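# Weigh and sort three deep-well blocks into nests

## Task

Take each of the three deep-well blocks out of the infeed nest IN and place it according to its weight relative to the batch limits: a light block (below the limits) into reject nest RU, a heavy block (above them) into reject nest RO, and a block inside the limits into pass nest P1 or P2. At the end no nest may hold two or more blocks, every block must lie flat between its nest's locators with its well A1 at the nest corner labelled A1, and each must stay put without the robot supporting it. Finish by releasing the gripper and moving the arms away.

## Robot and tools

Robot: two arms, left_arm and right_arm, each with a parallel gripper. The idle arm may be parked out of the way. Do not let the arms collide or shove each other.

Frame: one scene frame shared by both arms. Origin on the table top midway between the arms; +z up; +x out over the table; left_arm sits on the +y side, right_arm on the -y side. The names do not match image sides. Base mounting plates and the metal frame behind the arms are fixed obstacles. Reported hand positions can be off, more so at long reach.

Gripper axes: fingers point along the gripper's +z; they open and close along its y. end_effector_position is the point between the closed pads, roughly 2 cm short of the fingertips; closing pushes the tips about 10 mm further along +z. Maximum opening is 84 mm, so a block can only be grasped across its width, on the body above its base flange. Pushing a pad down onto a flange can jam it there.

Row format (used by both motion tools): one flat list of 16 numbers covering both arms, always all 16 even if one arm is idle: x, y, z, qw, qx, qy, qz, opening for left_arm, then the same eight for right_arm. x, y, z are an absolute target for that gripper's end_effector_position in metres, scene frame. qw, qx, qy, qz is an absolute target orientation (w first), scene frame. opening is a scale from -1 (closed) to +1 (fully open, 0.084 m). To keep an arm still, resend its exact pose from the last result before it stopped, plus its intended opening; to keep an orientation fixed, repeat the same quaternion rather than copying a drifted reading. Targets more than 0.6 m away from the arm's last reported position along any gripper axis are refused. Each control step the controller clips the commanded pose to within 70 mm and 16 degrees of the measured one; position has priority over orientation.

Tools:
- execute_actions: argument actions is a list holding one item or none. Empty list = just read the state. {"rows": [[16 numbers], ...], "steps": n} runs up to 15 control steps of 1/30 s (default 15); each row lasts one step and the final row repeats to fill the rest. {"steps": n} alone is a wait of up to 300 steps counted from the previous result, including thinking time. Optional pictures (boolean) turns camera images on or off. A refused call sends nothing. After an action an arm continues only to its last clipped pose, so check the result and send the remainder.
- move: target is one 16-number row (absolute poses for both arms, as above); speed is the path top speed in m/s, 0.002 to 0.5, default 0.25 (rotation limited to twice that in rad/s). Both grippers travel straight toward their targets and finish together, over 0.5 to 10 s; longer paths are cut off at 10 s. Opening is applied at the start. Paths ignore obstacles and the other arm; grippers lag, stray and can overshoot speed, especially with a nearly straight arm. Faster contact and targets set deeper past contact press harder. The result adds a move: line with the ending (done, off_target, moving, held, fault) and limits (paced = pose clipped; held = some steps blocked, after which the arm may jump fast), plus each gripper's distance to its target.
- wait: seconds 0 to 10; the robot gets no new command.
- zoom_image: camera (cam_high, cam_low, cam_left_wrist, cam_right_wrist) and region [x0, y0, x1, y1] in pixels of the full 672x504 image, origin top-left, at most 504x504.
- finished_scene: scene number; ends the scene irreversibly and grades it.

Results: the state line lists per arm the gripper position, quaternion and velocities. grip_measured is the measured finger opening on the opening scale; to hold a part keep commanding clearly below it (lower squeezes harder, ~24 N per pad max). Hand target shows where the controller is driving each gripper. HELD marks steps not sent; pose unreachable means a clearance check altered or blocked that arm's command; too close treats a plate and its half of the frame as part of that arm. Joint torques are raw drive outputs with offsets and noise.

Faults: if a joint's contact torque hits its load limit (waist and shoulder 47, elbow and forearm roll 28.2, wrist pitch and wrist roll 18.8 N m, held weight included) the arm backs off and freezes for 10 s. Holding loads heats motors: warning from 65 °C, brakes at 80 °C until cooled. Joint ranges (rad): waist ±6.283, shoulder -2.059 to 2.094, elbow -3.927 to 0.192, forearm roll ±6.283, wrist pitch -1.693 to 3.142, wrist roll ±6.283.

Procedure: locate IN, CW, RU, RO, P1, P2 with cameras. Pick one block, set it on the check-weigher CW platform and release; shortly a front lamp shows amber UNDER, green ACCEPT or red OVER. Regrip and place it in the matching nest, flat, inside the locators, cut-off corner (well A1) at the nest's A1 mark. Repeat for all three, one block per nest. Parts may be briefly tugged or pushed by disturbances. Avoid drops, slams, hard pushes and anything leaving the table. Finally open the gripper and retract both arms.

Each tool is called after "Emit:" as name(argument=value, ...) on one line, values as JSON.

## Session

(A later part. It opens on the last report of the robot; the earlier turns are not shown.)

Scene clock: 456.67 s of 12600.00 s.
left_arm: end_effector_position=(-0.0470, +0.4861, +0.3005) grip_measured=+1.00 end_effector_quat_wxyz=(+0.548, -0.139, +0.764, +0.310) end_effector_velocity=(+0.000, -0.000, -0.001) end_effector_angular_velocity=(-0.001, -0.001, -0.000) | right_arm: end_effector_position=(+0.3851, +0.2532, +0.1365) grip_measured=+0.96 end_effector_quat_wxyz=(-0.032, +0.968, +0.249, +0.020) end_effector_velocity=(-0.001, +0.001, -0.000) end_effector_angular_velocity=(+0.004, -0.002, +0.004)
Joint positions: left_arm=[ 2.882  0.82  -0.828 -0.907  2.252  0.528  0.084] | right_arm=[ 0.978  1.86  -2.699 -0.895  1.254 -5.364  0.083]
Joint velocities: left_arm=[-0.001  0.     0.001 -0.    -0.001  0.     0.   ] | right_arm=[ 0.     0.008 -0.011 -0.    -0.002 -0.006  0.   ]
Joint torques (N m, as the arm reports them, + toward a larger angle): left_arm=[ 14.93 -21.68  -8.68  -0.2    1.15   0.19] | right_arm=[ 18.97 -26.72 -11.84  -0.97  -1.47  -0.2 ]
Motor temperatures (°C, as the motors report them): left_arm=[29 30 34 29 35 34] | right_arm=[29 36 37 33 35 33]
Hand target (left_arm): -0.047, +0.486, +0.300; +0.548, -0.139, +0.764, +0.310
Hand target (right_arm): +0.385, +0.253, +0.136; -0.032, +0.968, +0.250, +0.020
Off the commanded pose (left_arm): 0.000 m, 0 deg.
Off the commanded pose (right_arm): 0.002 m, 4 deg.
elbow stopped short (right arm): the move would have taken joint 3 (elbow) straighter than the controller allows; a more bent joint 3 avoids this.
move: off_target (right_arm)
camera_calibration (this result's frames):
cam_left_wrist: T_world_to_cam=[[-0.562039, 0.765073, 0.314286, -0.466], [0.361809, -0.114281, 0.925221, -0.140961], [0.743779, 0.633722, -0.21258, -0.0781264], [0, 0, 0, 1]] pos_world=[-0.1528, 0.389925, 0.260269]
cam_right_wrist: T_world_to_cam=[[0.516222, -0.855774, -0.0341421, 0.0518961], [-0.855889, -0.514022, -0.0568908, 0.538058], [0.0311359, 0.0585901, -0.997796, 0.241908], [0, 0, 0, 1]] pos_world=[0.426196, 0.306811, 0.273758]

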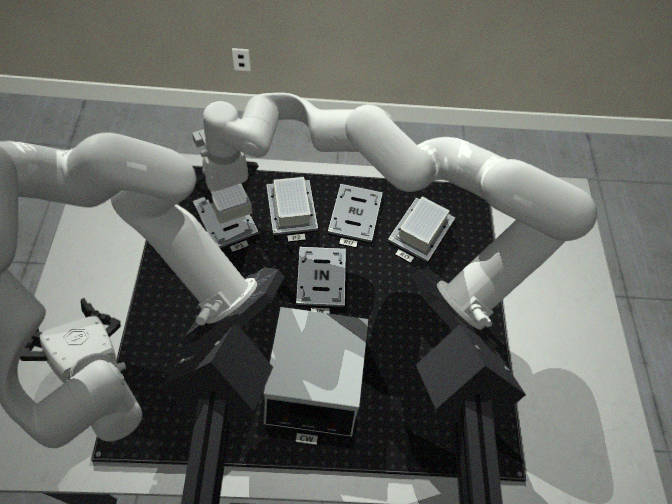

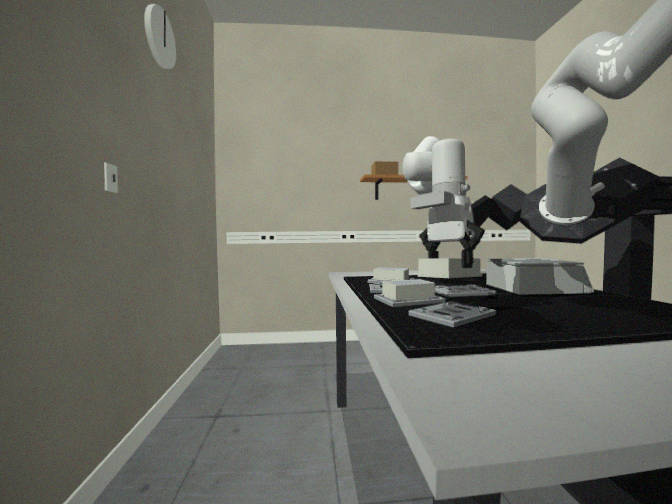

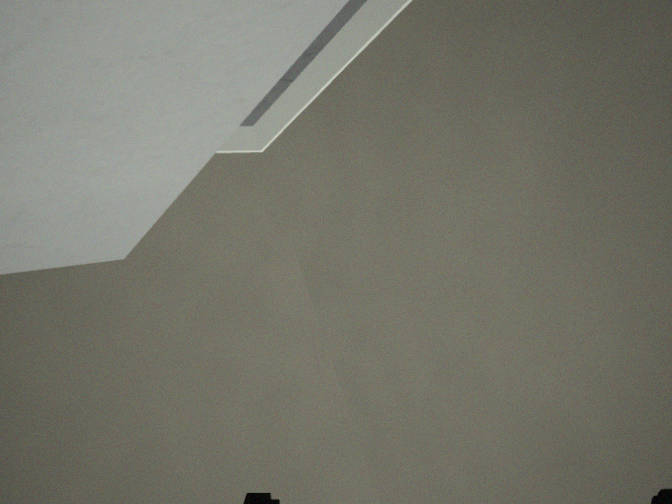

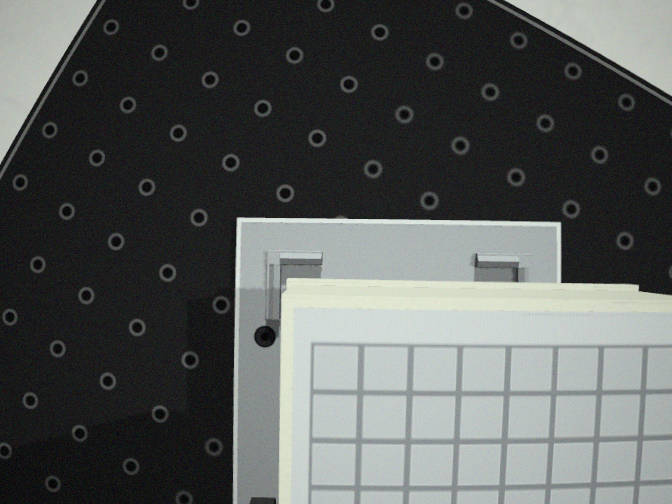

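Emit:
move(target=[-0.047,0.4861,0.3005,0.548,-0.139,0.764,0.310,1,0.222,0.0022,0.136,0,0.9999,0.0165,0,-0.5], speed=0.12)

Emit:
move(target=[-0.047,0.4861,0.3005,0.548,-0.139,0.764,0.310,1,0.222,0.0022,0.07,0,0.9999,0.0165,0,-0.5], speed=0.04)

Emit:
move(target=[-0.047,0.4861,0.3005,0.548,-0.139,0.764,0.310,1,0.222,0.0022,0.057,0,0.9999,0.0165,0,-0.5], speed=0.008)

Emit:
move(target=[-0.047,0.4861,0.3005,0.548,-0.139,0.764,0.310,1,0.222,0.0022,0.057,0,0.9999,0.0165,0,1])

Emit:
move(target=[-0.047,0.4861,0.3005,0.548,-0.139,0.764,0.310,1,0.222,0.0022,0.12,0,0.9999,0.0165,0,1], speed=0.04)

Emit:
move(target=[0.3,0.45,0.3,0,1,0,0,1,0.4,-0.35,0.25,0,0.969,-0.247,0,1], speed=0.2)

Scene clock: 479.07 s of 12600.00 s.
left_arm: end_effector_position=(-0.0470, +0.4861, +0.3005) grip_measured=+1.00 end_effector_quat_wxyz=(+0.548, -0.139, +0.764, +0.310) end_effector_velocity=(+0.000, +0.000, +0.000) end_effector_angular_velocity=(+0.000, -0.001, -0.001) | right_arm: end_effector_position=(+0.2222, +0.0036, +0.1358) grip_measured=+0.96 end_effector_quat_wxyz=(-0.001, +1.000, +0.017, +0.001) end_effector_velocity=(-0.002, -0.002, +0.000) end_effector_angular_velocity=(+0.001, -0.001, -0.002)
Joint positions: left_arm=[ 2.882  0.82  -0.828 -0.907  2.252  0.528  0.084] | right_arm=[ 0.989  0.934 -0.945 -1.252  0.907 -4.088  0.083]
Joint velocities: left_arm=[-0.001 -0.    -0.    -0.     0.001  0.001  0.   ] | right_arm=[ 0.001 -0.004  0.011 -0.005 -0.002  0.01  -0.   ]
Joint torques (N m, as the arm reports them, + toward a larger angle): left_arm=[ 14.76 -21.62  -8.7   -0.02   1.3    0.06] | right_arm=[ 12.82 -17.75  -7.68  -0.58  -1.21  -0.24]
Motor temperatures (°C, as the motors report them): left_arm=[29 30 34 29 35 34] | right_arm=[30 36 37 33 35 33]
Hand target (left_arm): -0.047, +0.486, +0.300; +0.548, -0.139, +0.764, +0.310
Hand target (right_arm): +0.222, +0.003, +0.136; -0.001, +1.000, +0.017, +0.001
Off the commanded pose (left_arm): 0.000 m, 0 deg.
Off the commanded pose (right_arm): 0.001 m, 0 deg.
After step 90, 16.40 s passed at rest.
move: done
camera_calibration (this result's frames):
cam_left_wrist: T_world_to_cam=[[-0.562039, 0.765073, 0.314286, -0.466], [0.361809, -0.114281, 0.925221, -0.140961], [0.743779, 0.633722, -0.21258, -0.0781263], [0, 0, 0, 1]] pos_world=[-0.1528, 0.389925, 0.260269]
cam_right_wrist: T_world_to_cam=[[0.071697, -0.997316, 0.014817, 0.0150019], [-0.997421, -0.0717369, -0.00218395, 0.292732], [0.00324101, -0.0146222, -0.999888, 0.267705], [0, 0, 0, 1]] pos_world=[0.290034, 0.0398758, 0.268092]

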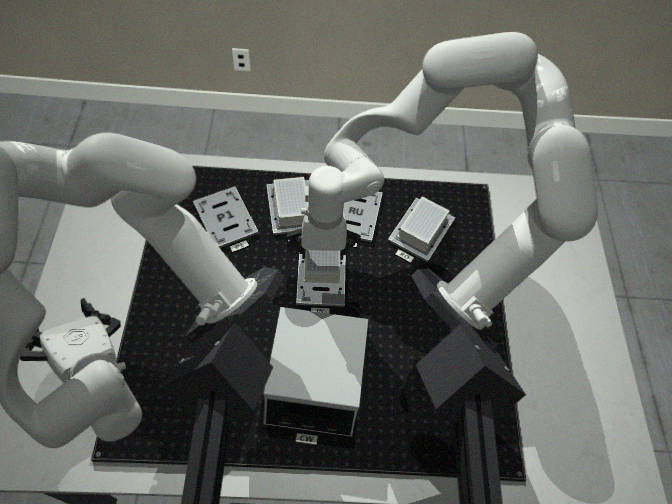

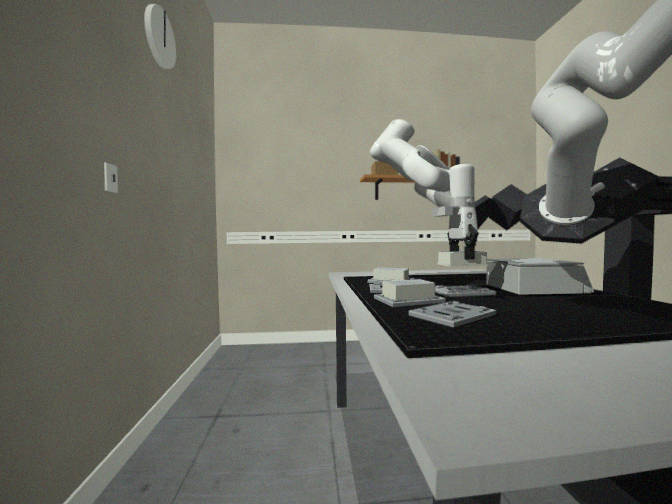

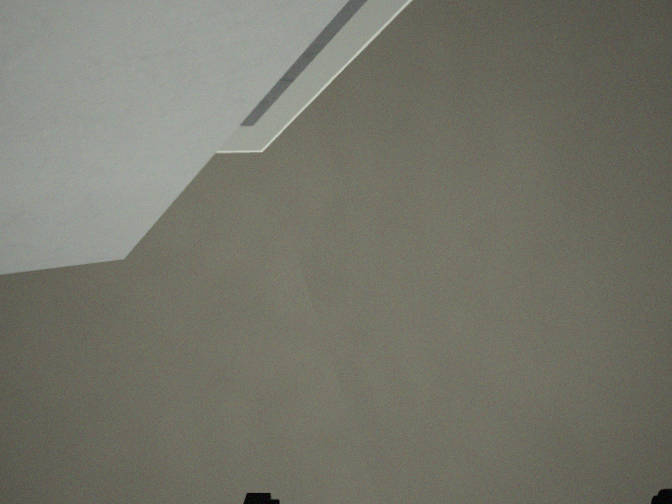

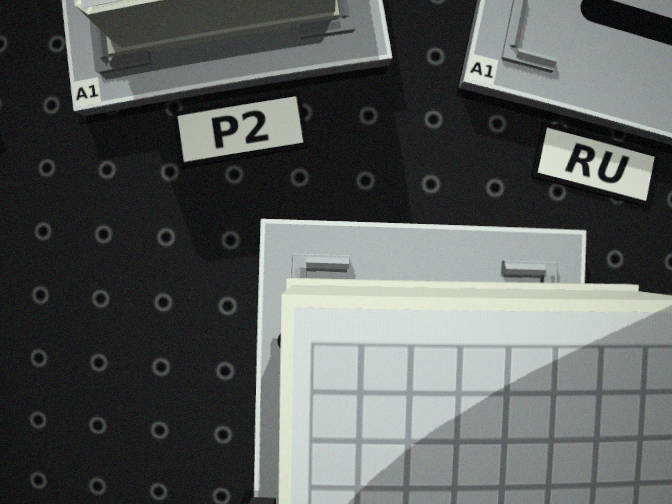

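Scene clock: 481.07 s of 12600.00 s.
left_arm: end_effector_position=(-0.0470, +0.4861, +0.3005) grip_measured=+1.00 end_effector_quat_wxyz=(+0.548, -0.139, +0.764, +0.310) end_effector_velocity=(+0.000, -0.000, -0.000) end_effector_angular_velocity=(-0.001, -0.000, -0.000) | right_arm: end_effector_position=(+0.2222, +0.0022, +0.0701) grip_measured=+0.96 end_effector_quat_wxyz=(-0.000, +1.000, +0.016, +0.000) end_effector_velocity=(+0.000, +0.001, -0.002) end_effector_angular_velocity=(+0.003, +0.001, -0.001)
Joint positions: left_arm=[ 2.882  0.82  -0.828 -0.907  2.252  0.528  0.084] | right_arm=[ 0.836  1.067 -1.016 -1.451  0.897 -4.01   0.083]
Joint velocities: left_arm=[-0. -0.  0.  0. -0. -0. -0.] | right_arm=[-0.005  0.004 -0.003 -0.007 -0.002  0.003  0.   ]
Joint torques (N m, as the arm reports them, + toward a larger angle): left_arm=[ 14.92 -21.3   -8.64  -0.25   1.17   0.11] | right_arm=[ 13.99 -17.    -4.83  -1.03  -0.96   0.05]
Motor temperatures (°C, as the motors report them): left_arm=[29 30 34 29 35 34] | right_arm=[30 36 37 33 35 33]
Hand target (left_arm): -0.047, +0.486, +0.301; +0.548, -0.139, +0.764, +0.310
Hand target (right_arm): +0.222, +0.002, +0.070; +0.000, +1.000, +0.016, +0.000
Off the commanded pose (left_arm): 0.000 m, 0 deg.
Off the commanded pose (right_arm): 0.000 m, 0 deg.
move: done
camera_calibration (this result's frames):
cam_left_wrist: T_world_to_cam=[[-0.562039, 0.765073, 0.314286, -0.465999], [0.361809, -0.114281, 0.925221, -0.140961], [0.743779, 0.633722, -0.21258, -0.0781267], [0, 0, 0, 1]] pos_world=[-0.1528, 0.389925, 0.260269]
cam_right_wrist: T_world_to_cam=[[0.0708771, -0.99735, 0.0164189, 0.0146561], [-0.997482, -0.0709066, -0.0012196, 0.292452], [0.00238058, -0.0162911, -0.999864, 0.202156], [0, 0, 0, 1]] pos_world=[0.290196, 0.0386473, 0.202245]

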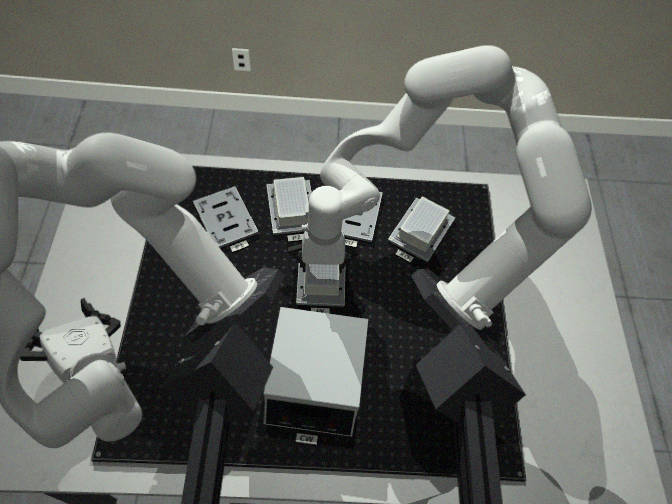

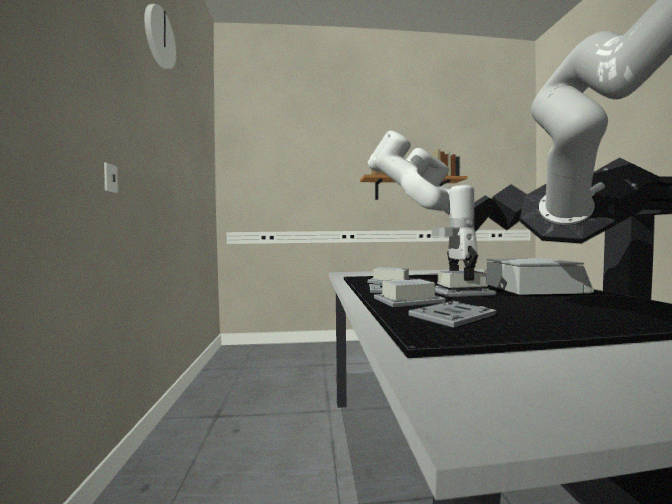

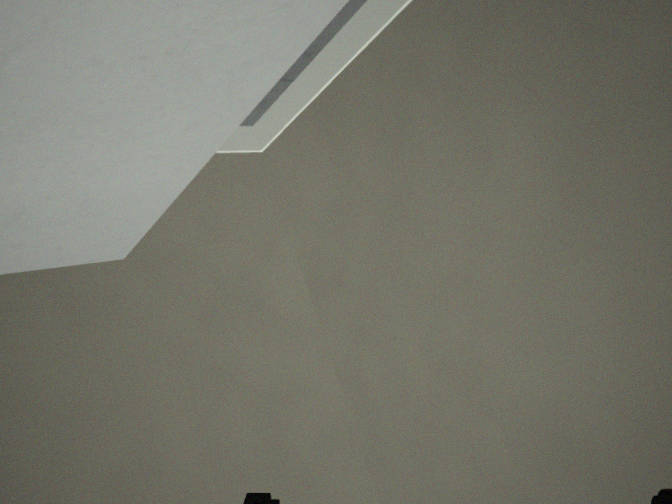

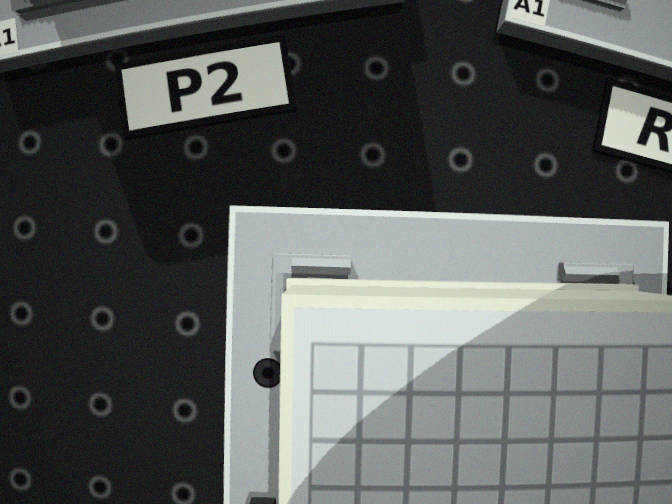

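Scene clock: 482.93 s of 12600.00 s.
left_arm: end_effector_position=(-0.0470, +0.4861, +0.3005) grip_measured=+1.00 end_effector_quat_wxyz=(+0.548, -0.139, +0.764, +0.310) end_effector_velocity=(-0.000, -0.000, +0.000) end_effector_angular_velocity=(+0.001, +0.000, +0.001) | right_arm: end_effector_position=(+0.2222, +0.0022, +0.0571) grip_measured=+0.96 end_effector_quat_wxyz=(+0.000, +1.000, +0.016, +0.000) end_effector_velocity=(-0.000, +0.001, -0.001) end_effector_angular_velocity=(+0.003, -0.001, +0.003)
Joint positions: left_arm=[ 2.882  0.82  -0.828 -0.907  2.252  0.528  0.084] | right_arm=[ 0.806  1.094 -1.035 -1.488  0.897 -3.999  0.083]
Joint velocities: left_arm=[ 0.001 -0.     0.     0.     0.     0.     0.   ] | right_arm=[-0.003  0.004 -0.003 -0.007 -0.002  0.     0.   ]
Joint torques (N m, as the arm reports them, + toward a larger angle): left_arm=[ 14.75 -21.62  -8.5   -0.33   1.33  -0.03] | right_arm=[ 14.17 -15.68  -3.96  -0.89  -1.37  -0.94]
Motor temperatures (°C, as the motors report them): left_arm=[29 30 34 29 35 34] | right_arm=[30 36 36 33 35 33]
Hand target (left_arm): -0.047, +0.486, +0.300; +0.548, -0.139, +0.764, +0.310
Hand target (right_arm): +0.222, +0.002, +0.057; +0.000, +1.000, +0.016, +0.000
Off the commanded pose (left_arm): 0.000 m, 0 deg.
Off the commanded pose (right_arm): 0.000 m, 0 deg.
move: done
camera_calibration (this result's frames):
cam_left_wrist: T_world_to_cam=[[-0.562039, 0.765073, 0.314286, -0.466], [0.361809, -0.114281, 0.925221, -0.140961], [0.743779, 0.633722, -0.21258, -0.0781265], [0, 0, 0, 1]] pos_world=[-0.1528, 0.389925, 0.260269]
cam_right_wrist: T_world_to_cam=[[0.0703948, -0.997382, 0.016524, 0.0149403], [-0.997517, -0.0704186, -0.000861202, 0.292379], [0.00202255, -0.0164224, -0.999863, 0.189292], [0, 0, 0, 1]] pos_world=[0.290218, 0.0385987, 0.189271]

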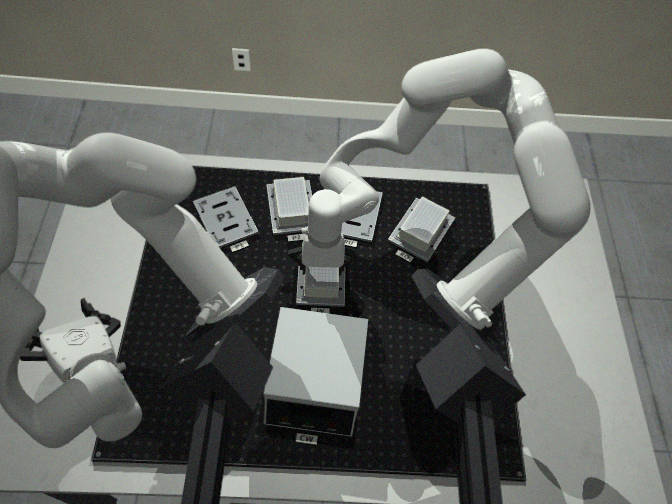

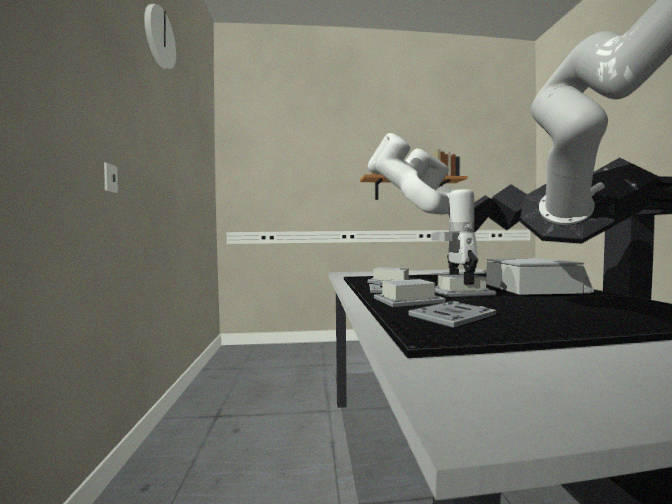

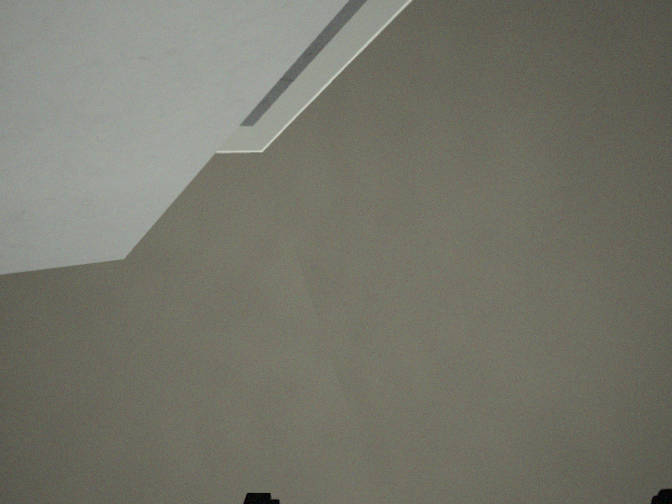

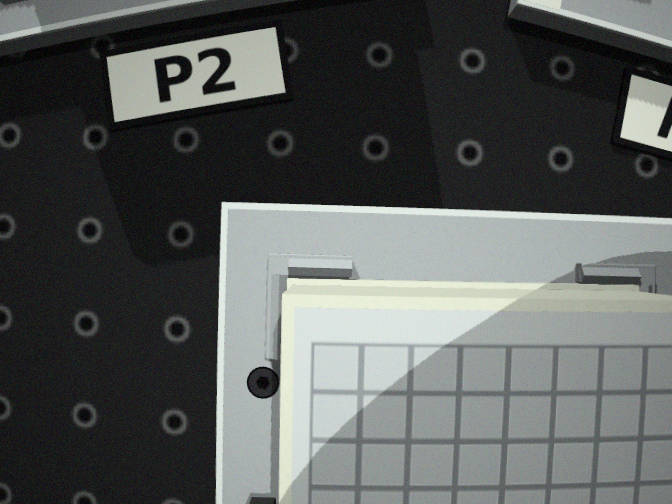

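Scene clock: 483.63 s of 12600.00 s.
left_arm: end_effector_position=(-0.0470, +0.4861, +0.3005) grip_measured=+1.00 end_effector_quat_wxyz=(+0.548, -0.139, +0.764, +0.310) end_effector_velocity=(-0.000, +0.000, -0.000) end_effector_angular_velocity=(-0.001, +0.000, -0.000) | right_arm: end_effector_position=(+0.2220, +0.0022, +0.0570) grip_measured=+1.00 end_effector_quat_wxyz=(-0.000, +1.000, +0.017, +0.000) end_effector_velocity=(+0.000, -0.000, -0.000) end_effector_angular_velocity=(-0.000, +0.001, -0.002)
Joint positions: left_arm=[ 2.882  0.82  -0.828 -0.907  2.252  0.528  0.084] | right_arm=[ 0.805  1.095 -1.035 -1.489  0.897 -3.999  0.084]
Joint velocities: left_arm=[-0.001 -0.    -0.    -0.    -0.001 -0.001 -0.   ] | right_arm=[-0.001 -0.    -0.     0.001 -0.001  0.001  0.   ]
Joint torques (N m, as the arm reports them, + toward a larger angle): left_arm=[ 14.81 -21.49  -8.62   0.05   1.25  -0.04] | right_arm=[ 13.43 -16.78  -4.48  -0.99  -1.05  -0.41]
Motor temperatures (°C, as the motors report them): left_arm=[29 30 34 29 35 34] | right_arm=[30 36 36 33 35 33]
Hand target (left_arm): -0.047, +0.486, +0.301; +0.548, -0.139, +0.764, +0.310
Hand target (right_arm): +0.222, +0.002, +0.057; -0.000, +1.000, +0.016, +0.000
Off the commanded pose (left_arm): 0.000 m, 0 deg.
Off the commanded pose (right_arm): 0.000 m, 0 deg.
move: done
camera_calibration (this result's frames):
cam_left_wrist: T_world_to_cam=[[-0.562039, 0.765073, 0.314286, -0.466], [0.361809, -0.114281, 0.925221, -0.140961], [0.743778, 0.633722, -0.21258, -0.0781266], [0, 0, 0, 1]] pos_world=[-0.1528, 0.389925, 0.260269]
cam_right_wrist: T_world_to_cam=[[0.0712076, -0.997328, 0.0163262, 0.0148148], [-0.99746, -0.0712296, -0.000771923, 0.292177], [0.00193277, -0.0162297, -0.999866, 0.189185], [0, 0, 0, 1]] pos_world=[0.290015, 0.0386573, 0.189144]

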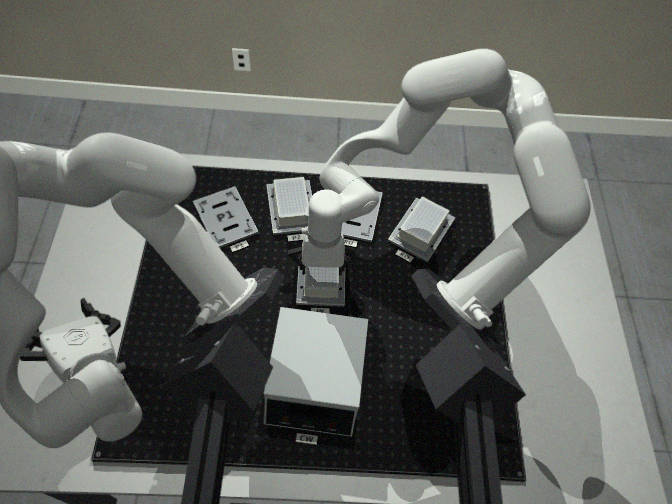

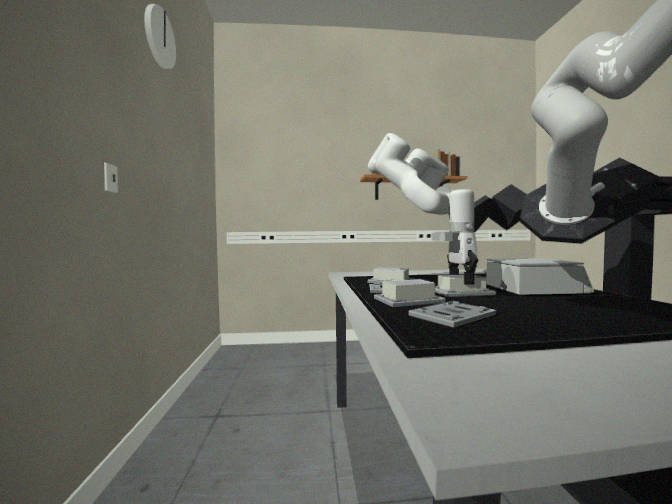

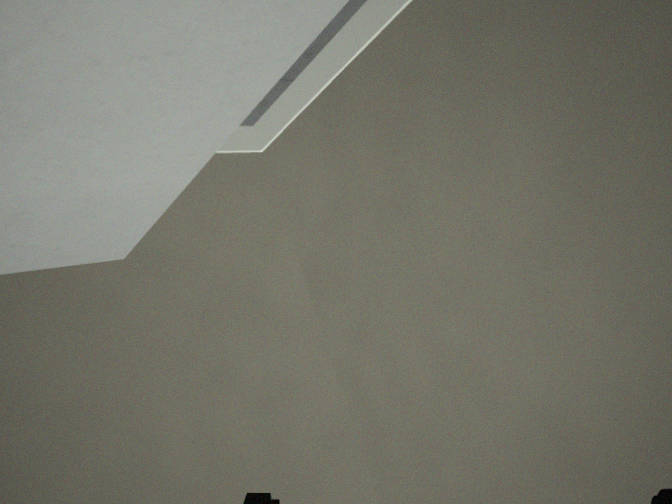

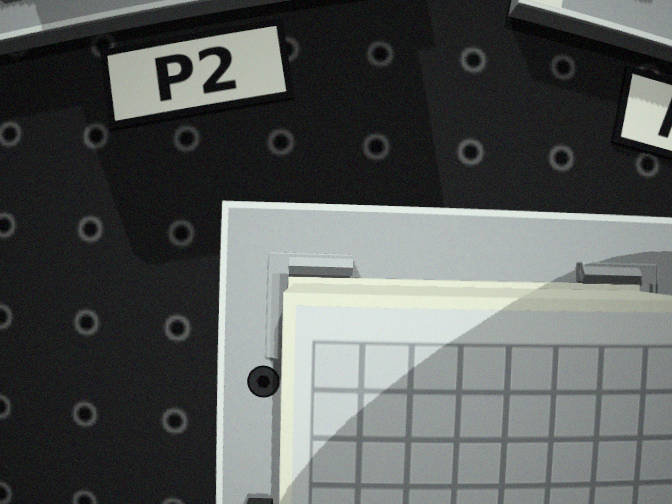

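Scene clock: 485.57 s of 12600.00 s.
left_arm: end_effector_position=(-0.0470, +0.4861, +0.3005) grip_measured=+1.00 end_effector_quat_wxyz=(+0.548, -0.139, +0.764, +0.310) end_effector_velocity=(+0.000, +0.000, +0.001) end_effector_angular_velocity=(+0.002, -0.001, +0.000) | right_arm: end_effector_position=(+0.2218, +0.0022, +0.1199) grip_measured=+1.00 end_effector_quat_wxyz=(-0.000, +1.000, +0.017, -0.000) end_effector_velocity=(-0.000, -0.001, +0.001) end_effector_angular_velocity=(-0.004, +0.002, -0.002)
Joint positions: left_arm=[ 2.882  0.82  -0.828 -0.907  2.252  0.528  0.084] | right_arm=[ 0.952  0.964 -0.956 -1.3    0.901 -4.066  0.084]
Joint velocities: left_arm=[ 0.     0.     0.     0.     0.002  0.001 -0.   ] | right_arm=[ 0.002 -0.004  0.003  0.009  0.002 -0.003 -0.   ]
Joint torques (N m, as the arm reports them, + toward a larger angle): left_arm=[ 14.84 -21.73  -8.52  -0.39   1.33   0.05] | right_arm=[ 12.17 -17.14  -6.78  -0.81  -1.32  -0.31]
Motor temperatures (°C, as the motors report them): left_arm=[29 30 34 29 35 34] | right_arm=[30 36 36 33 35 33]
Hand target (left_arm): -0.047, +0.486, +0.301; +0.548, -0.139, +0.764, +0.310
Hand target (right_arm): +0.222, +0.002, +0.120; -0.000, +1.000, +0.017, -0.000
Off the commanded pose (left_arm): 0.000 m, 0 deg.
Off the commanded pose (right_arm): 0.000 m, 0 deg.
move: done
camera_calibration (this result's frames):
cam_left_wrist: T_world_to_cam=[[-0.562039, 0.765073, 0.314286, -0.466], [0.361809, -0.114281, 0.925221, -0.140961], [0.743778, 0.633722, -0.21258, -0.0781265], [0, 0, 0, 1]] pos_world=[-0.1528, 0.389925, 0.260269]
cam_right_wrist: T_world_to_cam=[[0.0711396, -0.997332, 0.0163492, 0.0137807], [-0.997465, -0.071154, -0.000305241, 0.291992], [0.00146774, -0.016286, -0.999866, 0.252154], [0, 0, 0, 1]] pos_world=[0.289901, 0.038627, 0.251984]

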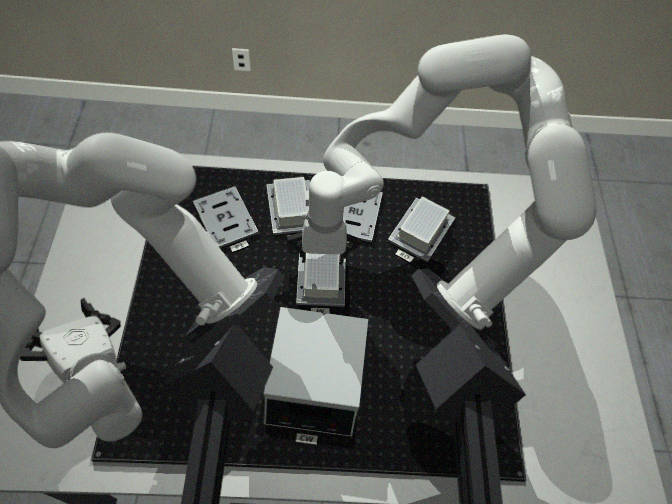

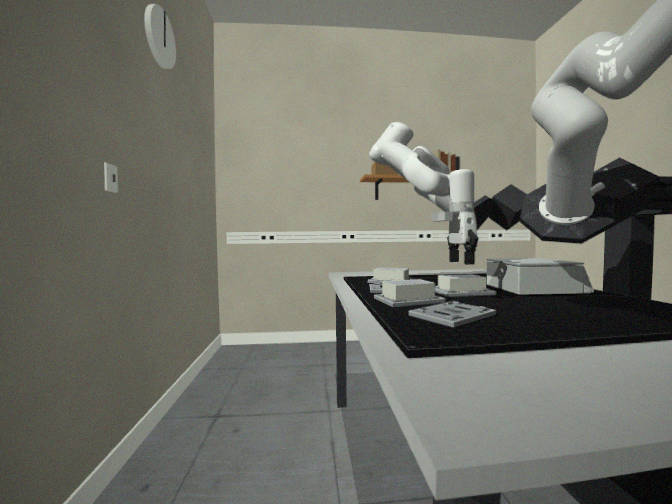

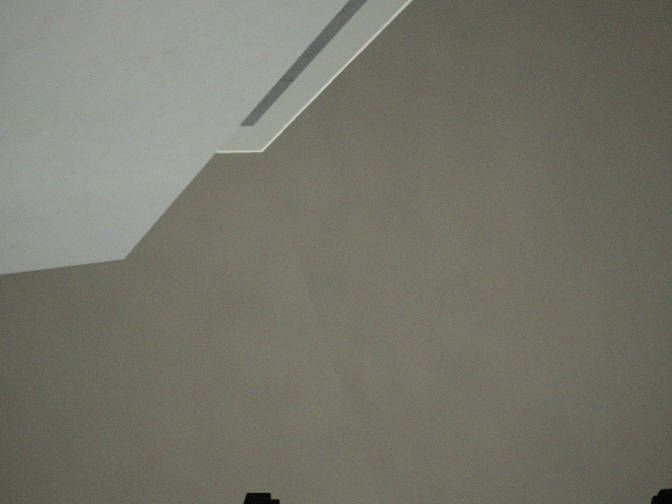

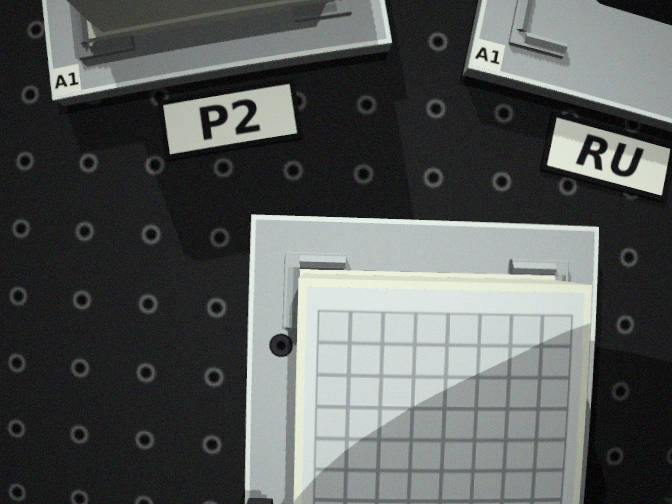

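Scene clock: 493.17 s of 12600.00 s.
left_arm: end_effector_position=(-0.0229, +0.4836, +0.3002) grip_measured=+1.00 end_effector_quat_wxyz=(+0.545, -0.219, +0.749, +0.306) end_effector_velocity=(-0.000, +0.000, -0.000) end_effector_angular_velocity=(-0.000, -0.000, -0.001) | right_arm: end_effector_position=(+0.3988, -0.3513, +0.2499) grip_measured=+1.00 end_effector_quat_wxyz=(+0.002, +0.969, -0.247, -0.001) end_effector_velocity=(+0.001, -0.002, +0.001) end_effector_angular_velocity=(+0.000, -0.000, -0.002)
Joint positions: left_arm=[ 2.933  0.756 -0.674 -0.928  2.201  0.412  0.084] | right_arm=[ 0.58  -0.741 -0.254 -1.021  1.163 -4.689  0.084]
Joint velocities: left_arm=[-0.     0.    -0.001 -0.     0.    -0.    -0.   ] | right_arm=[-0.002 -0.008 -0.     0.002  0.002 -0.006  0.   ]
Joint torques (N m, as the arm reports them, + toward a larger angle): left_arm=[ 12.89 -19.29  -8.36  -0.27   1.26   0.02] | right_arm=[ 2.93 -3.55 -9.96 -1.25 -1.38 -0.08]
Motor temperatures (°C, as the motors report them): left_arm=[29 30 34 29 35 34] | right_arm=[30 36 36 33 35 33]
Hand target (left_arm): -0.023, +0.484, +0.300; +0.545, -0.219, +0.749, +0.306
Hand target (right_arm): +0.399, -0.352, +0.250; +0.002, +0.969, -0.247, -0.001
Off the commanded pose (left_arm): 0.325 m, 155 deg; position and orientation clipped at the last step of the last action.
Off the commanded pose (right_arm): 0.002 m, 0 deg.
move: held (left_arm); limits=paced,held; held on 208 of 228 steps (left_arm), including the last (left_arm)
pose unreachable (left arm): on one or more control steps of this call this arm could not follow its commanded pose, so it was not sent that pose on those steps. On the call's last step it was still not sent that pose. It may still have moved: this result reports where it is.
cause: the commanded pose would bring two parts of the arm too close to each other (joints 1 (waist) to 5 (wrist pitch) lie between them).
camera_calibration (this result's frames):
cam_left_wrist: T_world_to_cam=[[-0.670429, 0.710764, 0.212928, -0.39623], [0.310358, 0.00797271, 0.950586, -0.217646], [0.673945, 0.703385, -0.225936, -0.125821], [0, 0, 0, 1]] pos_world=[-0.1133, 0.371862, 0.262832]
cam_right_wrist: T_world_to_cam=[[-0.444799, -0.895411, 0.0198442, -0.112794], [-0.895587, 0.444887, 0.0000268925, 0.584031], [-0.00885249, -0.0177602, -0.999803, 0.379729], [0, 0, 0, 1]] pos_world=[0.476242, -0.354081, 0.381877]

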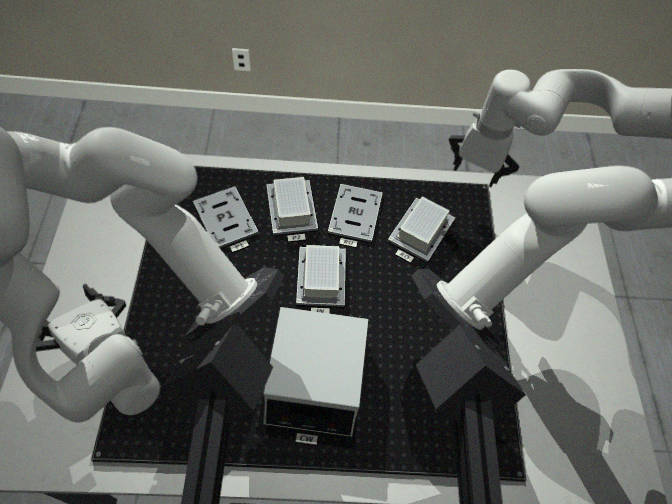

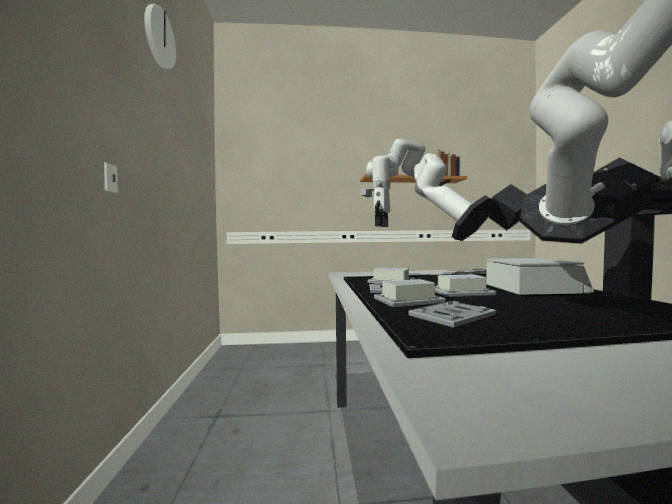

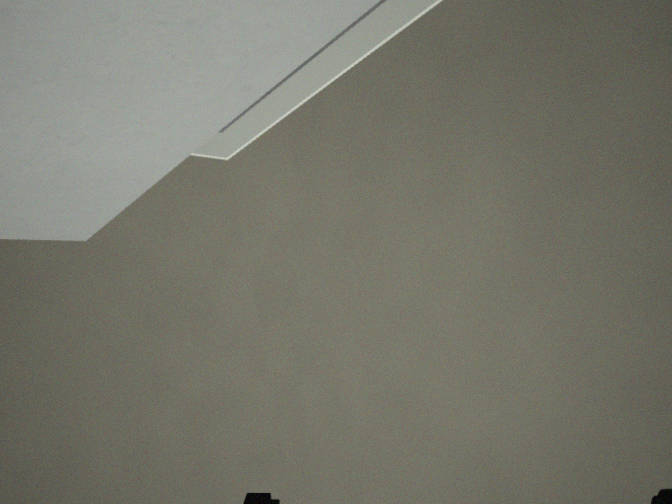

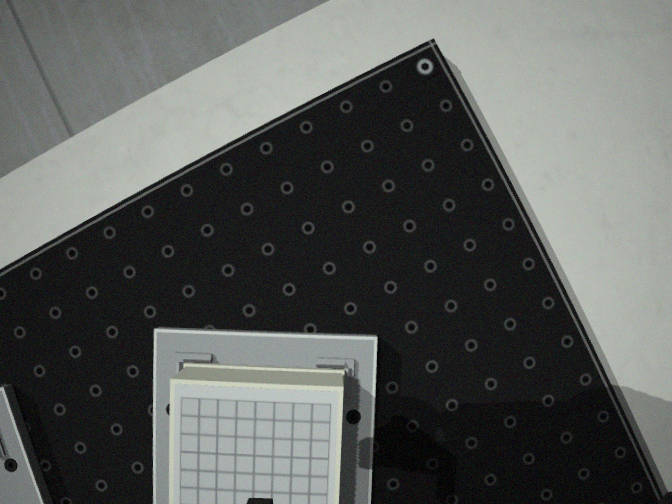

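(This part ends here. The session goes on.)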